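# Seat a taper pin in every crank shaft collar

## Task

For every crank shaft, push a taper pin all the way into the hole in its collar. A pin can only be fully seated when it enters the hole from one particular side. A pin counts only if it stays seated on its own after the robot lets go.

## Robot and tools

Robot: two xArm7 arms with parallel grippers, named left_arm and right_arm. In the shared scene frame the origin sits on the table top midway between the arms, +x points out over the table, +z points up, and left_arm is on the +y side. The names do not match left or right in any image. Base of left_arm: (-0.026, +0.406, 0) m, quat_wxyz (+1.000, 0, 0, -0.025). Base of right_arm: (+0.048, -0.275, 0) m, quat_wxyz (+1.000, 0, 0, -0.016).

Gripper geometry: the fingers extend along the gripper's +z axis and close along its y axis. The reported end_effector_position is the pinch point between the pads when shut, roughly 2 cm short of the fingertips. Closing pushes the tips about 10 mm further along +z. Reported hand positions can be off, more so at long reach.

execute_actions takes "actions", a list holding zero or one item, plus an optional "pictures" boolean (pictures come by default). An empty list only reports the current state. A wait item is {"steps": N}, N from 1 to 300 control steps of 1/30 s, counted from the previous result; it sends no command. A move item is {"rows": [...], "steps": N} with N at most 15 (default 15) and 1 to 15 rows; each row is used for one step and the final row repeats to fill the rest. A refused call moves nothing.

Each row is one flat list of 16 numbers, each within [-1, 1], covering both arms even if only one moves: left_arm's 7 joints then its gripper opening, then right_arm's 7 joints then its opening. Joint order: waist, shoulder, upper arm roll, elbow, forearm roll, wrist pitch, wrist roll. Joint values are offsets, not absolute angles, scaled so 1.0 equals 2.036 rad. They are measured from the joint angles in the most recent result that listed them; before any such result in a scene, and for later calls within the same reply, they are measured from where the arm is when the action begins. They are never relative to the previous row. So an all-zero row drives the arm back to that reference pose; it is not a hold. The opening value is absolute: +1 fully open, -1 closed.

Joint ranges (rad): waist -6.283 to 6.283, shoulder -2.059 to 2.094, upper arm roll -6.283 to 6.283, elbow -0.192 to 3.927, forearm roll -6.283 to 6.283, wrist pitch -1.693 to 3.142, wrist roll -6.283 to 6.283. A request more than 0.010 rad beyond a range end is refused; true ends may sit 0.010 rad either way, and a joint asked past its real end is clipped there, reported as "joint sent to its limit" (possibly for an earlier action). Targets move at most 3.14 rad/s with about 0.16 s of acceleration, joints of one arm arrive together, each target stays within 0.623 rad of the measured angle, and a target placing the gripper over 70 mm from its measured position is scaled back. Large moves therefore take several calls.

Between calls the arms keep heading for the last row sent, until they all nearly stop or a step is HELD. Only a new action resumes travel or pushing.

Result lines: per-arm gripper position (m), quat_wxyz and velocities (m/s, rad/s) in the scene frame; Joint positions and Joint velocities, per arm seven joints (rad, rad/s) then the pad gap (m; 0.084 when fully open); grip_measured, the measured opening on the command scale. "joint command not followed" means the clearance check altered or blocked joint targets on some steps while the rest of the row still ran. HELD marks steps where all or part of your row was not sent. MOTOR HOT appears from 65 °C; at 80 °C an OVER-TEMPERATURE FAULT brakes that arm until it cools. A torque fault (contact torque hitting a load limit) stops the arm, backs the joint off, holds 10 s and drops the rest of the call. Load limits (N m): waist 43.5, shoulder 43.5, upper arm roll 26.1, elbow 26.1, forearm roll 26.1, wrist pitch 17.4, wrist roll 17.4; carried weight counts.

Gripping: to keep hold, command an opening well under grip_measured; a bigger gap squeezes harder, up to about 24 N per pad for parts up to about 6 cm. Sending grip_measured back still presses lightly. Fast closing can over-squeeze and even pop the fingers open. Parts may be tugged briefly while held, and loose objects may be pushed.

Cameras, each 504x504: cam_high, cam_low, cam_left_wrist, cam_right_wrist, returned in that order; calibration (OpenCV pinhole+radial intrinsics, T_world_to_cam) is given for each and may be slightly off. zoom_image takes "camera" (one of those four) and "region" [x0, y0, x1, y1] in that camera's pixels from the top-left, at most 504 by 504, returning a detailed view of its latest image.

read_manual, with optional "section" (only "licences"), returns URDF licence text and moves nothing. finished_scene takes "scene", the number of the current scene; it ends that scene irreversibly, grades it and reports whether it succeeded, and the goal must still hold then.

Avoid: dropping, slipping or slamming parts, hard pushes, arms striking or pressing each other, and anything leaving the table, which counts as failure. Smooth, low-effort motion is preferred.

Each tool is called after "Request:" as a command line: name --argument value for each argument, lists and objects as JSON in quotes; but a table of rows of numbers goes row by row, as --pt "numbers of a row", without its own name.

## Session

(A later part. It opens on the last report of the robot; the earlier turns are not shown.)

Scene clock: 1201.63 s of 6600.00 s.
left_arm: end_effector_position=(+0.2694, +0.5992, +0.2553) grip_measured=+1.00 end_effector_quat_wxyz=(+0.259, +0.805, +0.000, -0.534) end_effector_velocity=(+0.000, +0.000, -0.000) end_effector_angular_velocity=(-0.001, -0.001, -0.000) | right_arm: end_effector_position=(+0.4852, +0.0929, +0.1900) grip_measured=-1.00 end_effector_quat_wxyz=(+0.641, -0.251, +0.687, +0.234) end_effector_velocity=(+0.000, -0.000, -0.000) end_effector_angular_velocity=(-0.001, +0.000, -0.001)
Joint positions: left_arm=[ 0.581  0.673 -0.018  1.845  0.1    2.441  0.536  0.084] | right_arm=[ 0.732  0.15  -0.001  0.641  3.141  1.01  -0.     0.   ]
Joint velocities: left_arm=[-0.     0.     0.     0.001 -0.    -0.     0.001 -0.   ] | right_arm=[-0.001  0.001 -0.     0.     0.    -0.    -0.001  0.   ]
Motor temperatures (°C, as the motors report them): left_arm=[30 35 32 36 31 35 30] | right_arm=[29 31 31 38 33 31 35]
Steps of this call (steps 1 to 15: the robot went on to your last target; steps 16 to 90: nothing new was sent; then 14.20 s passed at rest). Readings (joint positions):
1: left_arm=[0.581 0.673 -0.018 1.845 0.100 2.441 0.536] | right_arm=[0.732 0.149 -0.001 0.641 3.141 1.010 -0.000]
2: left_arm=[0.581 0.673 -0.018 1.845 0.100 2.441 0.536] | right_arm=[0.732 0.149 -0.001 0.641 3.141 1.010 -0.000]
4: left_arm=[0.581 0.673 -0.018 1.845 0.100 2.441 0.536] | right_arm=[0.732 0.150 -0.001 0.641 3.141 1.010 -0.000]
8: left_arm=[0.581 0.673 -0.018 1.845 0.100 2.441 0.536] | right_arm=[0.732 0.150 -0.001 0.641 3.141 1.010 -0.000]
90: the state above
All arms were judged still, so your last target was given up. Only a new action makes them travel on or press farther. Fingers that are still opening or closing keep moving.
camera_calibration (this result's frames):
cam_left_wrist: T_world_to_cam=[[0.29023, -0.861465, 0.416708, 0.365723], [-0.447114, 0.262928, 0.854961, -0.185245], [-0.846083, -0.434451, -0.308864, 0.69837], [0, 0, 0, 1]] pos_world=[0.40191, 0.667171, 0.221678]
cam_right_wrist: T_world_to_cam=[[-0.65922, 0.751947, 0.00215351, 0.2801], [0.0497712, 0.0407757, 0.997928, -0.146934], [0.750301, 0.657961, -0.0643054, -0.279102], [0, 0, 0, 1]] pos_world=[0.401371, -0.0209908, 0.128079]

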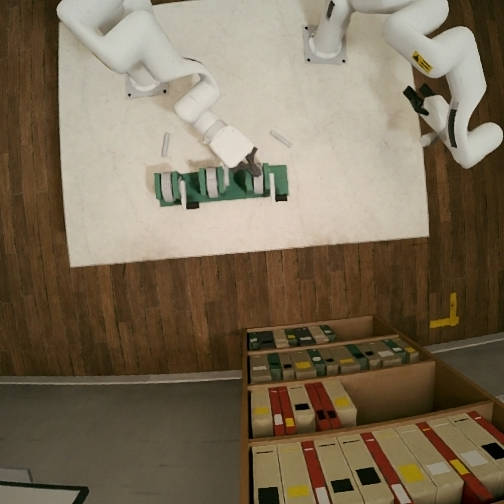

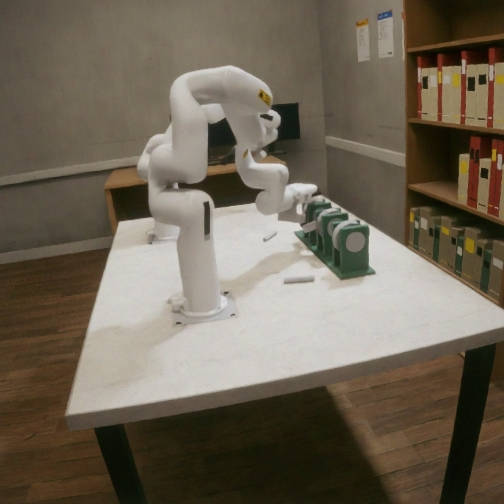

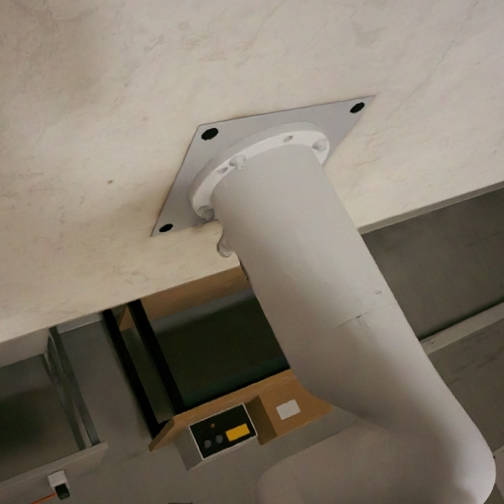

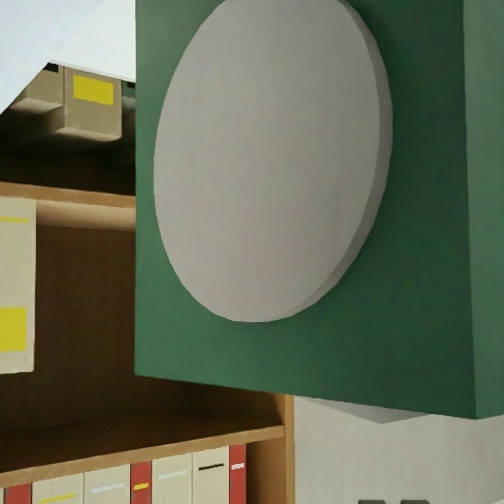

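Request:
execute_actions --actions '[{"rows":[[0,0,0,0,0,0,0,1,0,0.004,0,0,0,0.004,0,-1],[0,0,0,0,0,0,0,1,0,0.008,0,0,0,0.008,0,-1],[0,0,0,0,0,0,0,1,0,0.012,0,0,0,0.012,0,-1],[0,0,0,0,0,0,0,1,0,0.016,0,0,0,0.016,0,-1],[0,0,0,0,0,0,0,1,0,0.02,0,0,0,0.02,0,-1],[0,0,0,0,0,0,0,1,0,0.024,0,0,0,0.024,0,-1],[0,0,0,0,0,0,0,1,0,0.028,0,-0.0004,0,0.028,0,-1],[0,0,0,0,0,0,0,1,0,0.032,0,-0.0005,0,0.032,0,-1],[0,0,0,0,0,0,0,1,0,0.036,0,-0.0006,0,0.036,0,-1],[0,0,0,0,0,0,0,1,0,0.039,0,-0.0007,0,0.039,0,-1]],"steps":15}]'

Request:
execute_actions --actions '[{"steps":20}]' --pictures false

Scene clock: 1208.07 s of 6600.00 s.
left_arm: end_effector_position=(+0.2694, +0.5992, +0.2553) grip_measured=+1.00 end_effector_quat_wxyz=(+0.259, +0.805, +0.000, -0.534) end_effector_velocity=(+0.000, +0.000, -0.000) end_effector_angular_velocity=(-0.001, +0.000, +0.000) | right_arm: end_effector_position=(+0.4880, +0.0933, +0.1699) grip_measured=-1.00 end_effector_quat_wxyz=(+0.645, -0.249, +0.684, +0.234) end_effector_velocity=(+0.002, -0.000, -0.006) end_effector_angular_velocity=(+0.007, -0.009, -0.003)
Joint positions: left_arm=[ 0.581  0.673 -0.018  1.845  0.1    2.441  0.536  0.084] | right_arm=[ 0.731  0.222 -0.003  0.644  3.142  1.09  -0.     0.   ]
Joint velocities: left_arm=[ 0.     0.002 -0.     0.001 -0.001  0.     0.     0.   ] | right_arm=[-0.001  0.028 -0.001  0.001  0.001  0.038 -0.     0.   ]
Motor temperatures (°C, as the motors report them): left_arm=[30 35 32 36 31 35 30] | right_arm=[29 31 31 37 33 31 35]
Steps of this call (steps 1 to 90: nothing new was sent; then 2.93 s passed at rest; steps 91 to 105: all 15 steps of this action). Readings (joint positions):
91: left_arm=[0.581 0.673 -0.018 1.845 0.100 2.441 0.536] | right_arm=[0.732 0.150 -0.001 0.641 3.141 1.010 -0.000]
92: left_arm=[0.581 0.673 -0.018 1.845 0.100 2.441 0.536] | right_arm=[0.732 0.152 -0.001 0.641 3.141 1.013 -0.000]
94: left_arm=[0.581 0.673 -0.018 1.845 0.100 2.441 0.536] | right_arm=[0.732 0.162 -0.001 0.641 3.141 1.023 -0.000]
98: left_arm=[0.581 0.673 -0.018 1.845 0.100 2.441 0.536] | right_arm=[0.732 0.191 -0.001 0.640 3.141 1.051 -0.000]
105: the state above
camera_calibration (this result's frames):
cam_left_wrist: T_world_to_cam=[[0.29023, -0.861465, 0.416708, 0.365723], [-0.447114, 0.262928, 0.854961, -0.185245], [-0.846083, -0.434451, -0.308863, 0.69837], [0, 0, 0, 1]] pos_world=[0.40191, 0.667171, 0.221678]
cam_right_wrist: T_world_to_cam=[[-0.65714, 0.753767, 0.0016236, 0.280583], [0.0410331, 0.0336221, 0.998592, -0.122191], [0.752651, 0.656281, -0.0530238, -0.285667], [0, 0, 0, 1]] pos_world=[0.404404, -0.0199081, 0.106417]

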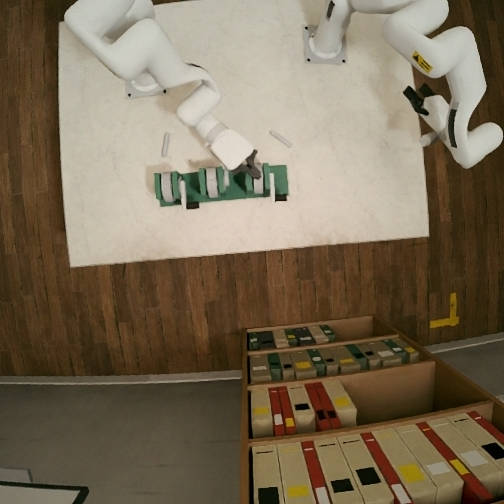

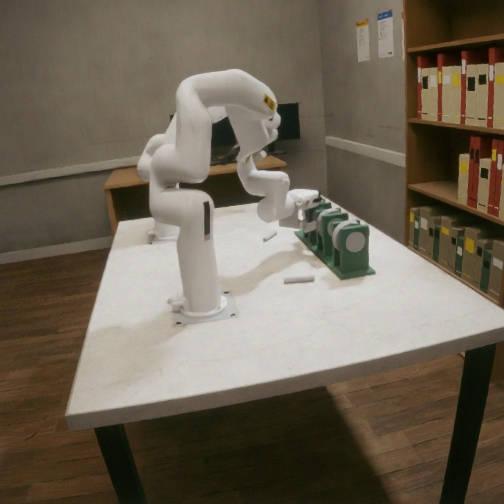

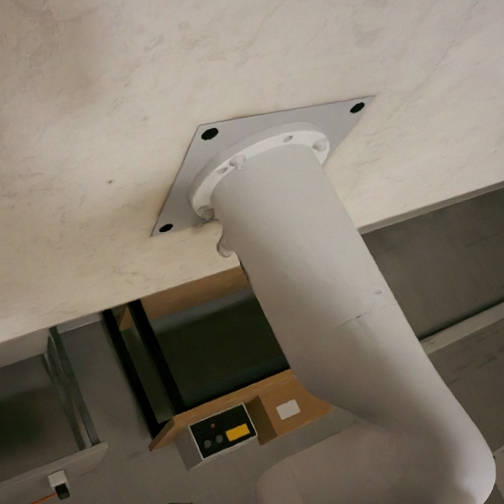

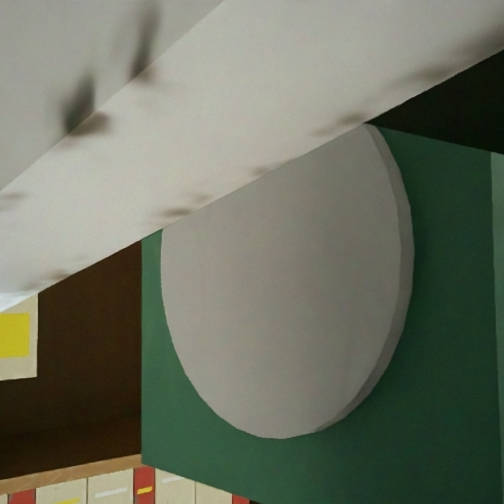

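Scene clock: 1208.73 s of 6600.00 s.
left_arm: end_effector_position=(+0.2694, +0.5992, +0.2553) grip_measured=+1.00 end_effector_quat_wxyz=(+0.259, +0.805, +0.000, -0.534) end_effector_velocity=(+0.000, +0.000, -0.000) end_effector_angular_velocity=(+0.000, -0.001, -0.000) | right_arm: end_effector_position=(+0.4874, +0.0934, +0.1684) grip_measured=-1.00 end_effector_quat_wxyz=(+0.645, -0.249, +0.683, +0.235) end_effector_velocity=(-0.001, +0.001, -0.000) end_effector_angular_velocity=(+0.002, +0.000, +0.002)
Joint positions: left_arm=[ 0.581  0.673 -0.018  1.845  0.1    2.441  0.536  0.084] | right_arm=[ 0.731  0.227 -0.002  0.643  3.141  1.098 -0.     0.   ]
Joint velocities: left_arm=[ 0.     0.001 -0.     0.001  0.    -0.001  0.    -0.   ] | right_arm=[ 0.001  0.001  0.002 -0.001  0.     0.003  0.001  0.   ]
Motor temperatures (°C, as the motors report them): left_arm=[30 35 32 36 31 35 30] | right_arm=[29 31 31 37 33 31 35]
Steps of this call (steps 1 to 15: the robot went on to your last target; steps 16 to 20: nothing new was sent). Readings (joint positions):
1: left_arm=[0.581 0.673 -0.018 1.845 0.100 2.441 0.536] | right_arm=[0.731 0.223 -0.003 0.644 3.142 1.091 -0.000]
2: left_arm=[0.581 0.673 -0.018 1.845 0.100 2.441 0.536] | right_arm=[0.731 0.224 -0.003 0.644 3.142 1.092 -0.000]
4: left_arm=[0.581 0.673 -0.018 1.845 0.100 2.441 0.536] | right_arm=[0.731 0.224 -0.003 0.644 3.142 1.093 -0.000]
8: left_arm=[0.581 0.673 -0.018 1.845 0.100 2.441 0.536] | right_arm=[0.731 0.225 -0.003 0.644 3.142 1.094 -0.000]
20: the state above
All arms were judged still, so your last target was given up. Only a new action makes them travel on or press farther. Fingers that are still opening or closing keep moving.

Request:
execute_actions --actions '[{"rows":[[0,0,0,0,0,0,0,1,0,-0.02,0,0.003,0,-0.025,0,-1],[0,0,0,0,0,0,0,1,0,-0.045,0,0.008,0,-0.056,0,-1],[0,0,0,0,0,0,0,1,0,-0.088,0,0.0162,0,-0.1105,0,-1]],"steps":15}]'

Request:
zoom_image --camera "cam_right_wrist" --region '[250, 100, 504, 354]'

Scene clock: 1215.40 s of 6600.00 s.
left_arm: end_effector_position=(+0.2694, +0.5992, +0.2553) grip_measured=+1.00 end_effector_quat_wxyz=(+0.259, +0.805, +0.000, -0.534) end_effector_velocity=(-0.000, -0.000, -0.000) end_effector_angular_velocity=(-0.001, +0.001, +0.000) | right_arm: end_effector_position=(+0.4881, +0.0955, +0.2282) grip_measured=-1.00 end_effector_quat_wxyz=(+0.639, -0.252, +0.689, +0.233) end_effector_velocity=(+0.009, -0.003, +0.021) end_effector_angular_velocity=(+0.018, -0.019, -0.015)
Joint positions: left_arm=[ 0.581  0.673 -0.018  1.845  0.1    2.441  0.536  0.084] | right_arm=[ 0.732  0.053 -0.001  0.672  3.141  0.875 -0.     0.   ]
Joint velocities: left_arm=[ 0.     0.    -0.    -0.001 -0.001  0.    -0.001 -0.   ] | right_arm=[-0.005 -0.031 -0.008  0.018  0.003 -0.023  0.     0.   ]
Motor temperatures (°C, as the motors report them): left_arm=[30 35 32 36 31 35 30] | right_arm=[29 30 31 37 33 32 35]
Steps of this call (steps 1 to 90: nothing new was sent; then 3.17 s passed at rest; steps 91 to 105: all 15 steps of this action). Readings (joint positions):
91: left_arm=[0.581 0.673 -0.018 1.845 0.100 2.441 0.536] | right_arm=[0.732 0.227 -0.001 0.643 3.141 1.098 -0.000]
92: left_arm=[0.581 0.673 -0.018 1.845 0.100 2.441 0.536] | right_arm=[0.732 0.223 -0.001 0.644 3.141 1.091 -0.000]
94: left_arm=[0.581 0.673 -0.018 1.845 0.100 2.441 0.536] | right_arm=[0.734 0.188 0.003 0.642 3.139 1.033 0.000]
98: left_arm=[0.581 0.673 -0.018 1.845 0.100 2.441 0.536] | right_arm=[0.735 0.081 0.004 0.665 3.139 0.909 0.000]
105: the state above
camera_calibration (this result's frames):
cam_left_wrist: T_world_to_cam=[[0.29023, -0.861465, 0.416708, 0.365723], [-0.447114, 0.262928, 0.854961, -0.185245], [-0.846082, -0.434451, -0.308864, 0.69837], [0, 0, 0, 1]] pos_world=[0.40191, 0.667171, 0.221679]
cam_right_wrist: T_world_to_cam=[[-0.659417, 0.751774, 0.00234886, 0.279997], [0.0545168, 0.0447026, 0.997512, -0.187814], [0.749798, 0.657904, -0.070462, -0.278832], [0, 0, 0, 1]] pos_world=[0.403942, -0.0186542, 0.167042]

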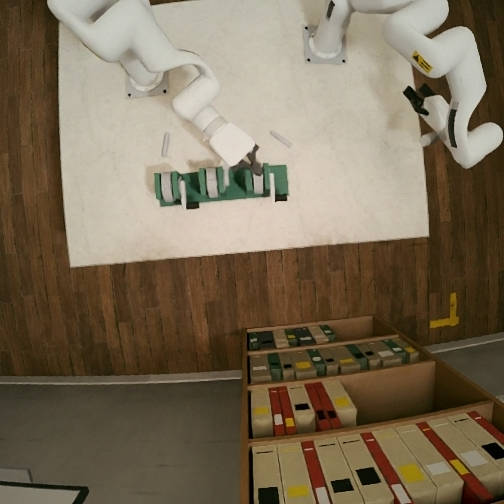

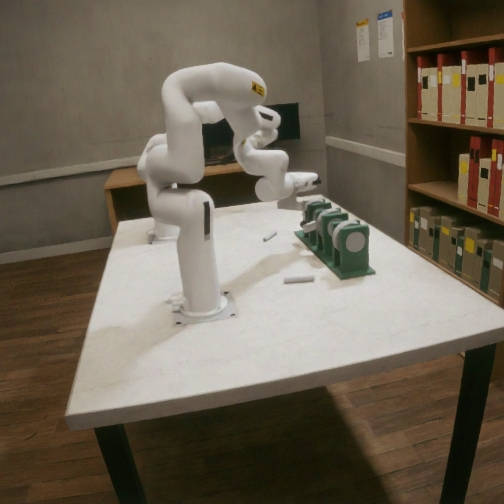

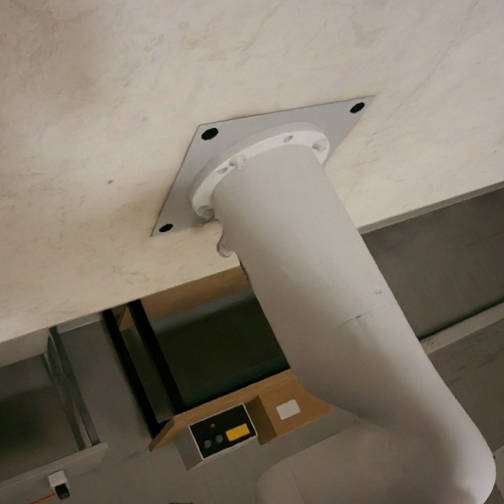

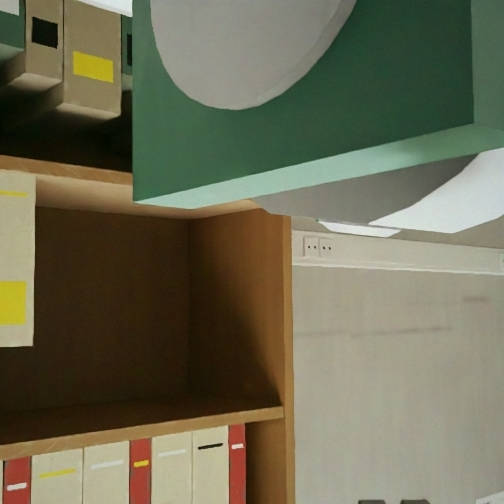

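Region (250, 100, 504, 354) of cam_right_wrist's 504x504 image, scaled by 1.984, with more detail than that image has.

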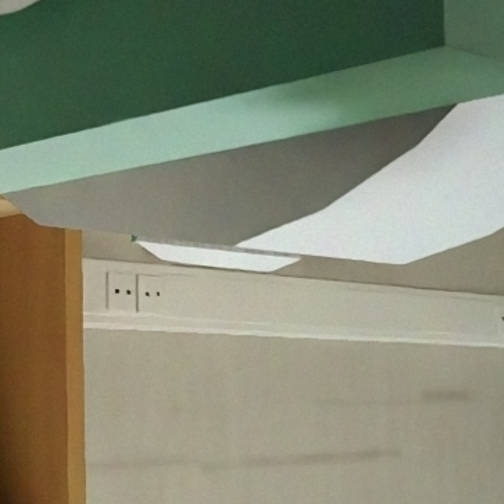

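Request:
zoom_image --camera "cam_low" --region '[290, 190, 390, 290]'

Request:
zoom_image --camera "cam_high" --region '[145, 145, 295, 220]'

Region (290, 190, 390, 290) of cam_low's 504x504 image, scaled by 5.040, with more detail than that image has.

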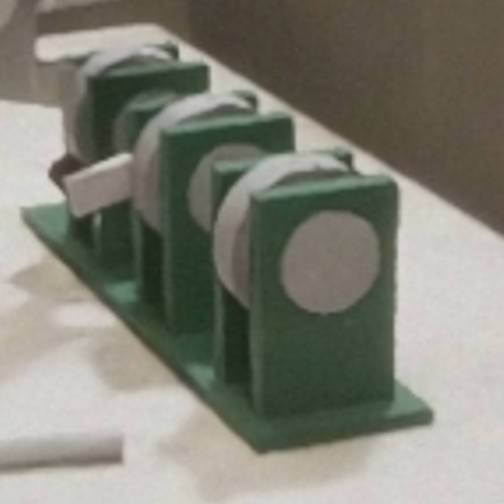

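Region (145, 145, 295, 220) of cam_high's 504x504 image, scaled by 3.360, with more detail than that image has.

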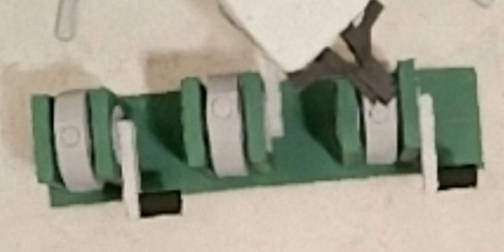

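Request:
execute_actions --actions '[{"rows":[[0,0,0,0,0,0,0,1,0,-0.173,0,0.042,0,-0.177,0,-1]],"steps":15}]'

Scene clock: 1237.30 s of 6600.00 s.
left_arm: end_effector_position=(+0.2694, +0.5992, +0.2553) grip_measured=+1.00 end_effector_quat_wxyz=(+0.259, +0.805, +0.000, -0.534) end_effector_velocity=(+0.001, +0.000, -0.000) end_effector_angular_velocity=(+0.001, -0.003, -0.000) | right_arm: end_effector_position=(+0.4721, +0.0818, +0.3830) grip_measured=-1.00 end_effector_quat_wxyz=(+0.666, -0.242, +0.663, +0.243) end_effector_velocity=(-0.024, -0.018, -0.003) end_effector_angular_velocity=(-0.064, +0.077, +0.003)
Joint positions: left_arm=[ 0.581  0.673 -0.018  1.845  0.1    2.441  0.536  0.084] | right_arm=[ 0.732 -0.289 -0.001  0.757  3.141  0.53  -0.     0.   ]
Joint velocities: left_arm=[ 0.     0.001 -0.     0.003  0.    -0.001  0.001 -0.   ] | right_arm=[-0.    -0.102  0.003 -0.025  0.    -0.177  0.001  0.   ]
Motor temperatures (°C, as the motors report them): left_arm=[30 35 32 36 31 35 30] | right_arm=[29 31 31 38 33 31 35]
Steps of this call (steps 1 to 15: the robot went on to your last target; steps 16 to 90: nothing new was sent; then 18.40 s passed at rest; steps 91 to 105: all 15 steps of this action). Readings (joint positions):
91: left_arm=[0.581 0.673 -0.018 1.845 0.100 2.441 0.536] | right_arm=[0.731 0.048 -0.002 0.676 3.141 0.873 -0.000]
92: left_arm=[0.581 0.673 -0.018 1.845 0.100 2.441 0.536] | right_arm=[0.732 0.043 -0.002 0.676 3.141 0.866 -0.000]
94: left_arm=[0.581 0.673 -0.018 1.845 0.100 2.441 0.536] | right_arm=[0.732 0.002 -0.002 0.682 3.141 0.817 -0.000]
98: left_arm=[0.581 0.673 -0.018 1.845 0.100 2.441 0.536] | right_arm=[0.732 -0.138 -0.002 0.722 3.141 0.683 -0.000]
105: the state above
camera_calibration (this result's frames):
cam_left_wrist: T_world_to_cam=[[0.29023, -0.861465, 0.416708, 0.365723], [-0.447114, 0.262928, 0.854961, -0.185245], [-0.846082, -0.434451, -0.308864, 0.69837], [0, 0, 0, 1]] pos_world=[0.40191, 0.667171, 0.221679]
cam_right_wrist: T_world_to_cam=[[-0.659287, 0.751891, 0.0010409, 0.27981], [-0.00635266, -0.00695456, 0.999956, -0.308725], [0.751865, 0.659251, 0.00936156, -0.278629], [0, 0, 0, 1]] pos_world=[0.392005, -0.0288476, 0.311028]

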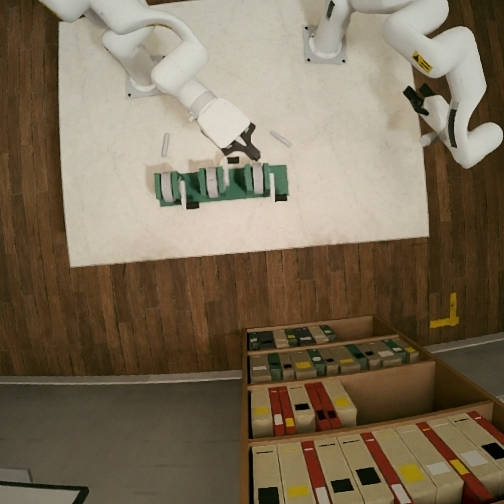

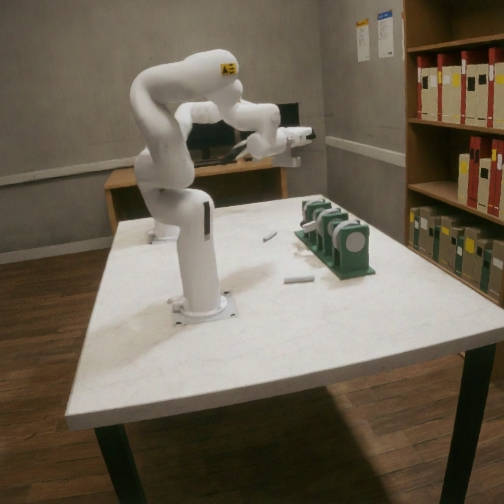

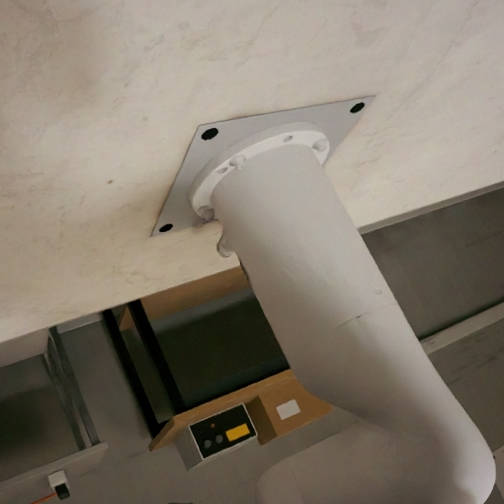

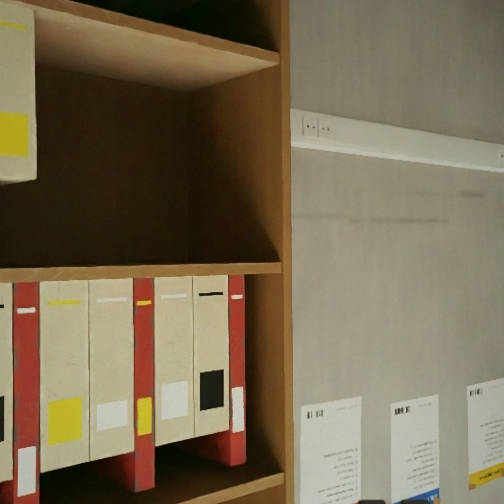

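Request:
zoom_image --camera "cam_high" --region '[150, 155, 290, 215]'

Request:
zoom_image --camera "cam_low" --region '[295, 190, 365, 240]'

Region (150, 155, 290, 215) of cam_high's 504x504 image, scaled by 3.600, with more detail than that image has; it fills the top 216 rows of this view, and the rest is white.

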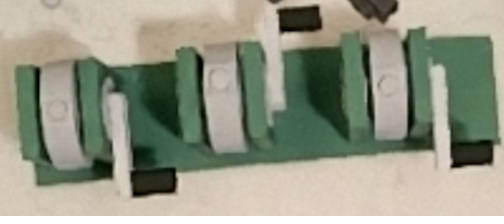

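Region (295, 190, 365, 240) of cam_low's 504x504 image, scaled by 7.200, with more detail than that image has; it fills the top 360 rows of this view, and the rest is white.

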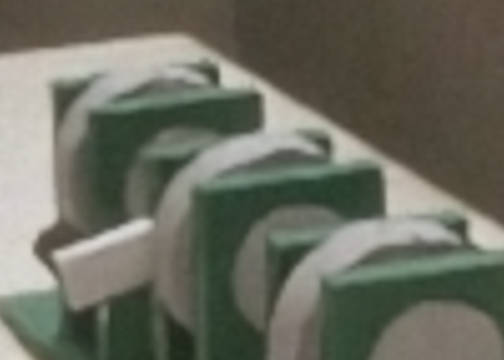

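Request:
execute_actions --actions '[{"rows":[[0,0,0,0,0,0,0,1,0,0,0,0,0,-0.3,0,-1]],"steps":15}]'

Scene clock: 1247.33 s of 6600.00 s.
left_arm: end_effector_position=(+0.2694, +0.5992, +0.2553) grip_measured=+1.00 end_effector_quat_wxyz=(+0.259, +0.805, +0.000, -0.534) end_effector_velocity=(+0.000, -0.000, +0.000) end_effector_angular_velocity=(+0.002, -0.000, +0.001) | right_arm: end_effector_position=(+0.4092, +0.0288, +0.2572) grip_measured=-1.00 end_effector_quat_wxyz=(+0.449, -0.301, +0.825, +0.164) end_effector_velocity=(-0.052, -0.044, -0.055) end_effector_angular_velocity=(-0.225, +0.269, -0.001)
Joint positions: left_arm=[ 0.581  0.673 -0.018  1.845  0.1    2.441  0.536  0.084] | right_arm=[ 0.732 -0.289 -0.001  0.756  3.141 -0.049 -0.     0.   ]
Joint velocities: left_arm=[ 0.    -0.001  0.    -0.    -0.001 -0.    -0.002 -0.   ] | right_arm=[ 0.001  0.002 -0.002  0.016 -0.    -0.364  0.001  0.   ]
Motor temperatures (°C, as the motors report them): left_arm=[30 35 32 36 31 35 30] | right_arm=[29 31 31 38 33 31 35]
Steps of this call (steps 1 to 30: the robot went on to your last target; steps 31 to 90: nothing new was sent; then 6.53 s passed at rest; steps 91 to 105: all 15 steps of this action). Readings (joint positions):
91: left_arm=[0.581 0.673 -0.018 1.845 0.100 2.441 0.536] | right_arm=[0.732 -0.299 -0.001 0.758 3.141 0.514 -0.000]
92: left_arm=[0.581 0.673 -0.018 1.845 0.100 2.441 0.536] | right_arm=[0.732 -0.299 -0.001 0.758 3.141 0.508 -0.000]
94: left_arm=[0.581 0.673 -0.018 1.845 0.100 2.441 0.536] | right_arm=[0.732 -0.299 -0.001 0.760 3.141 0.458 -0.000]
98: left_arm=[0.581 0.673 -0.018 1.845 0.100 2.441 0.536] | right_arm=[0.732 -0.294 -0.001 0.757 3.141 0.240 -0.000]
105: the state above
camera_calibration (this result's frames):
cam_left_wrist: T_world_to_cam=[[0.29023, -0.861465, 0.416708, 0.365723], [-0.447114, 0.262927, 0.854961, -0.185245], [-0.846082, -0.434451, -0.308864, 0.69837], [0, 0, 0, 1]] pos_world=[0.40191, 0.667171, 0.221679]
cam_right_wrist: T_world_to_cam=[[-0.656293, 0.754413, 0.0118296, 0.274241], [0.413453, 0.346476, 0.842028, -0.325122], [0.631138, 0.557508, -0.539304, -0.00174222], [0, 0, 0, 1]] pos_world=[0.315505, -0.0932724, 0.269578]

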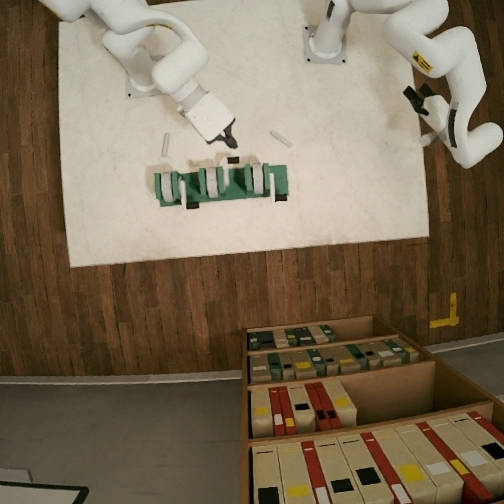

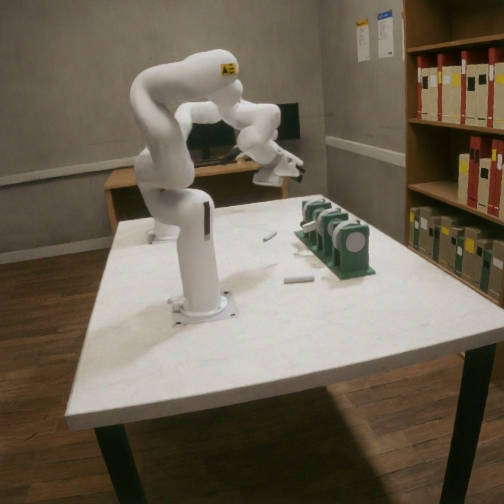

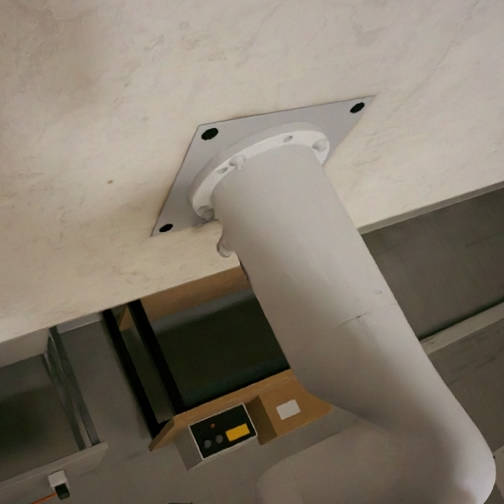

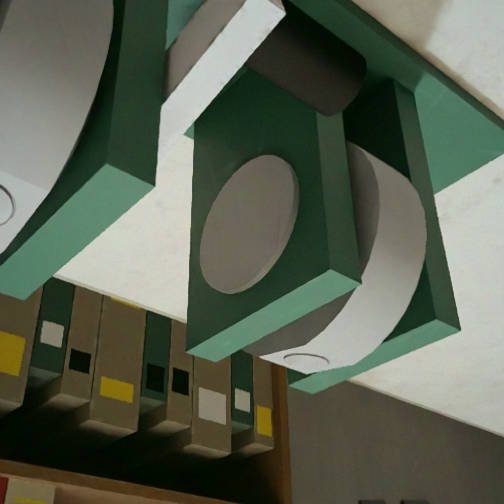

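Request:
zoom_image --camera "cam_right_wrist" --region '[240, 310, 380, 400]'

Request:
zoom_image --camera "cam_right_wrist" --region '[0, 150, 120, 270]'

Region (240, 310, 380, 400) of cam_right_wrist's 504x504 image, scaled by 3.600, with more detail than that image has; it fills the top 324 rows of this view, and the rest is white.

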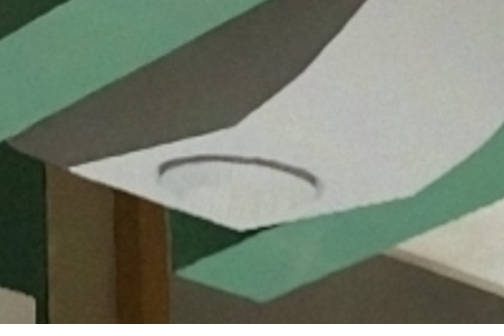

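Region (0, 150, 120, 270) of cam_right_wrist's 504x504 image, scaled by 4.200, with more detail than that image has.

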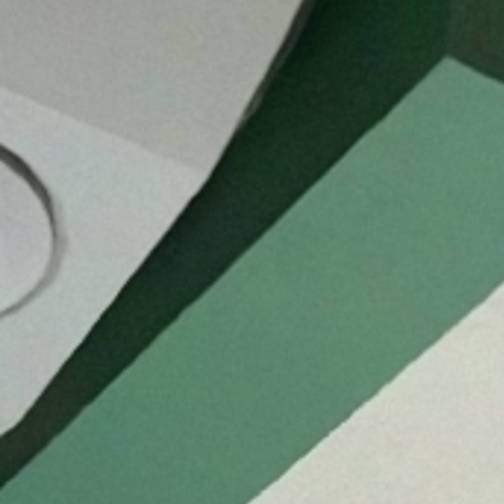

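Request:
finished_scene --scene 1

The scene is finished: the task was done.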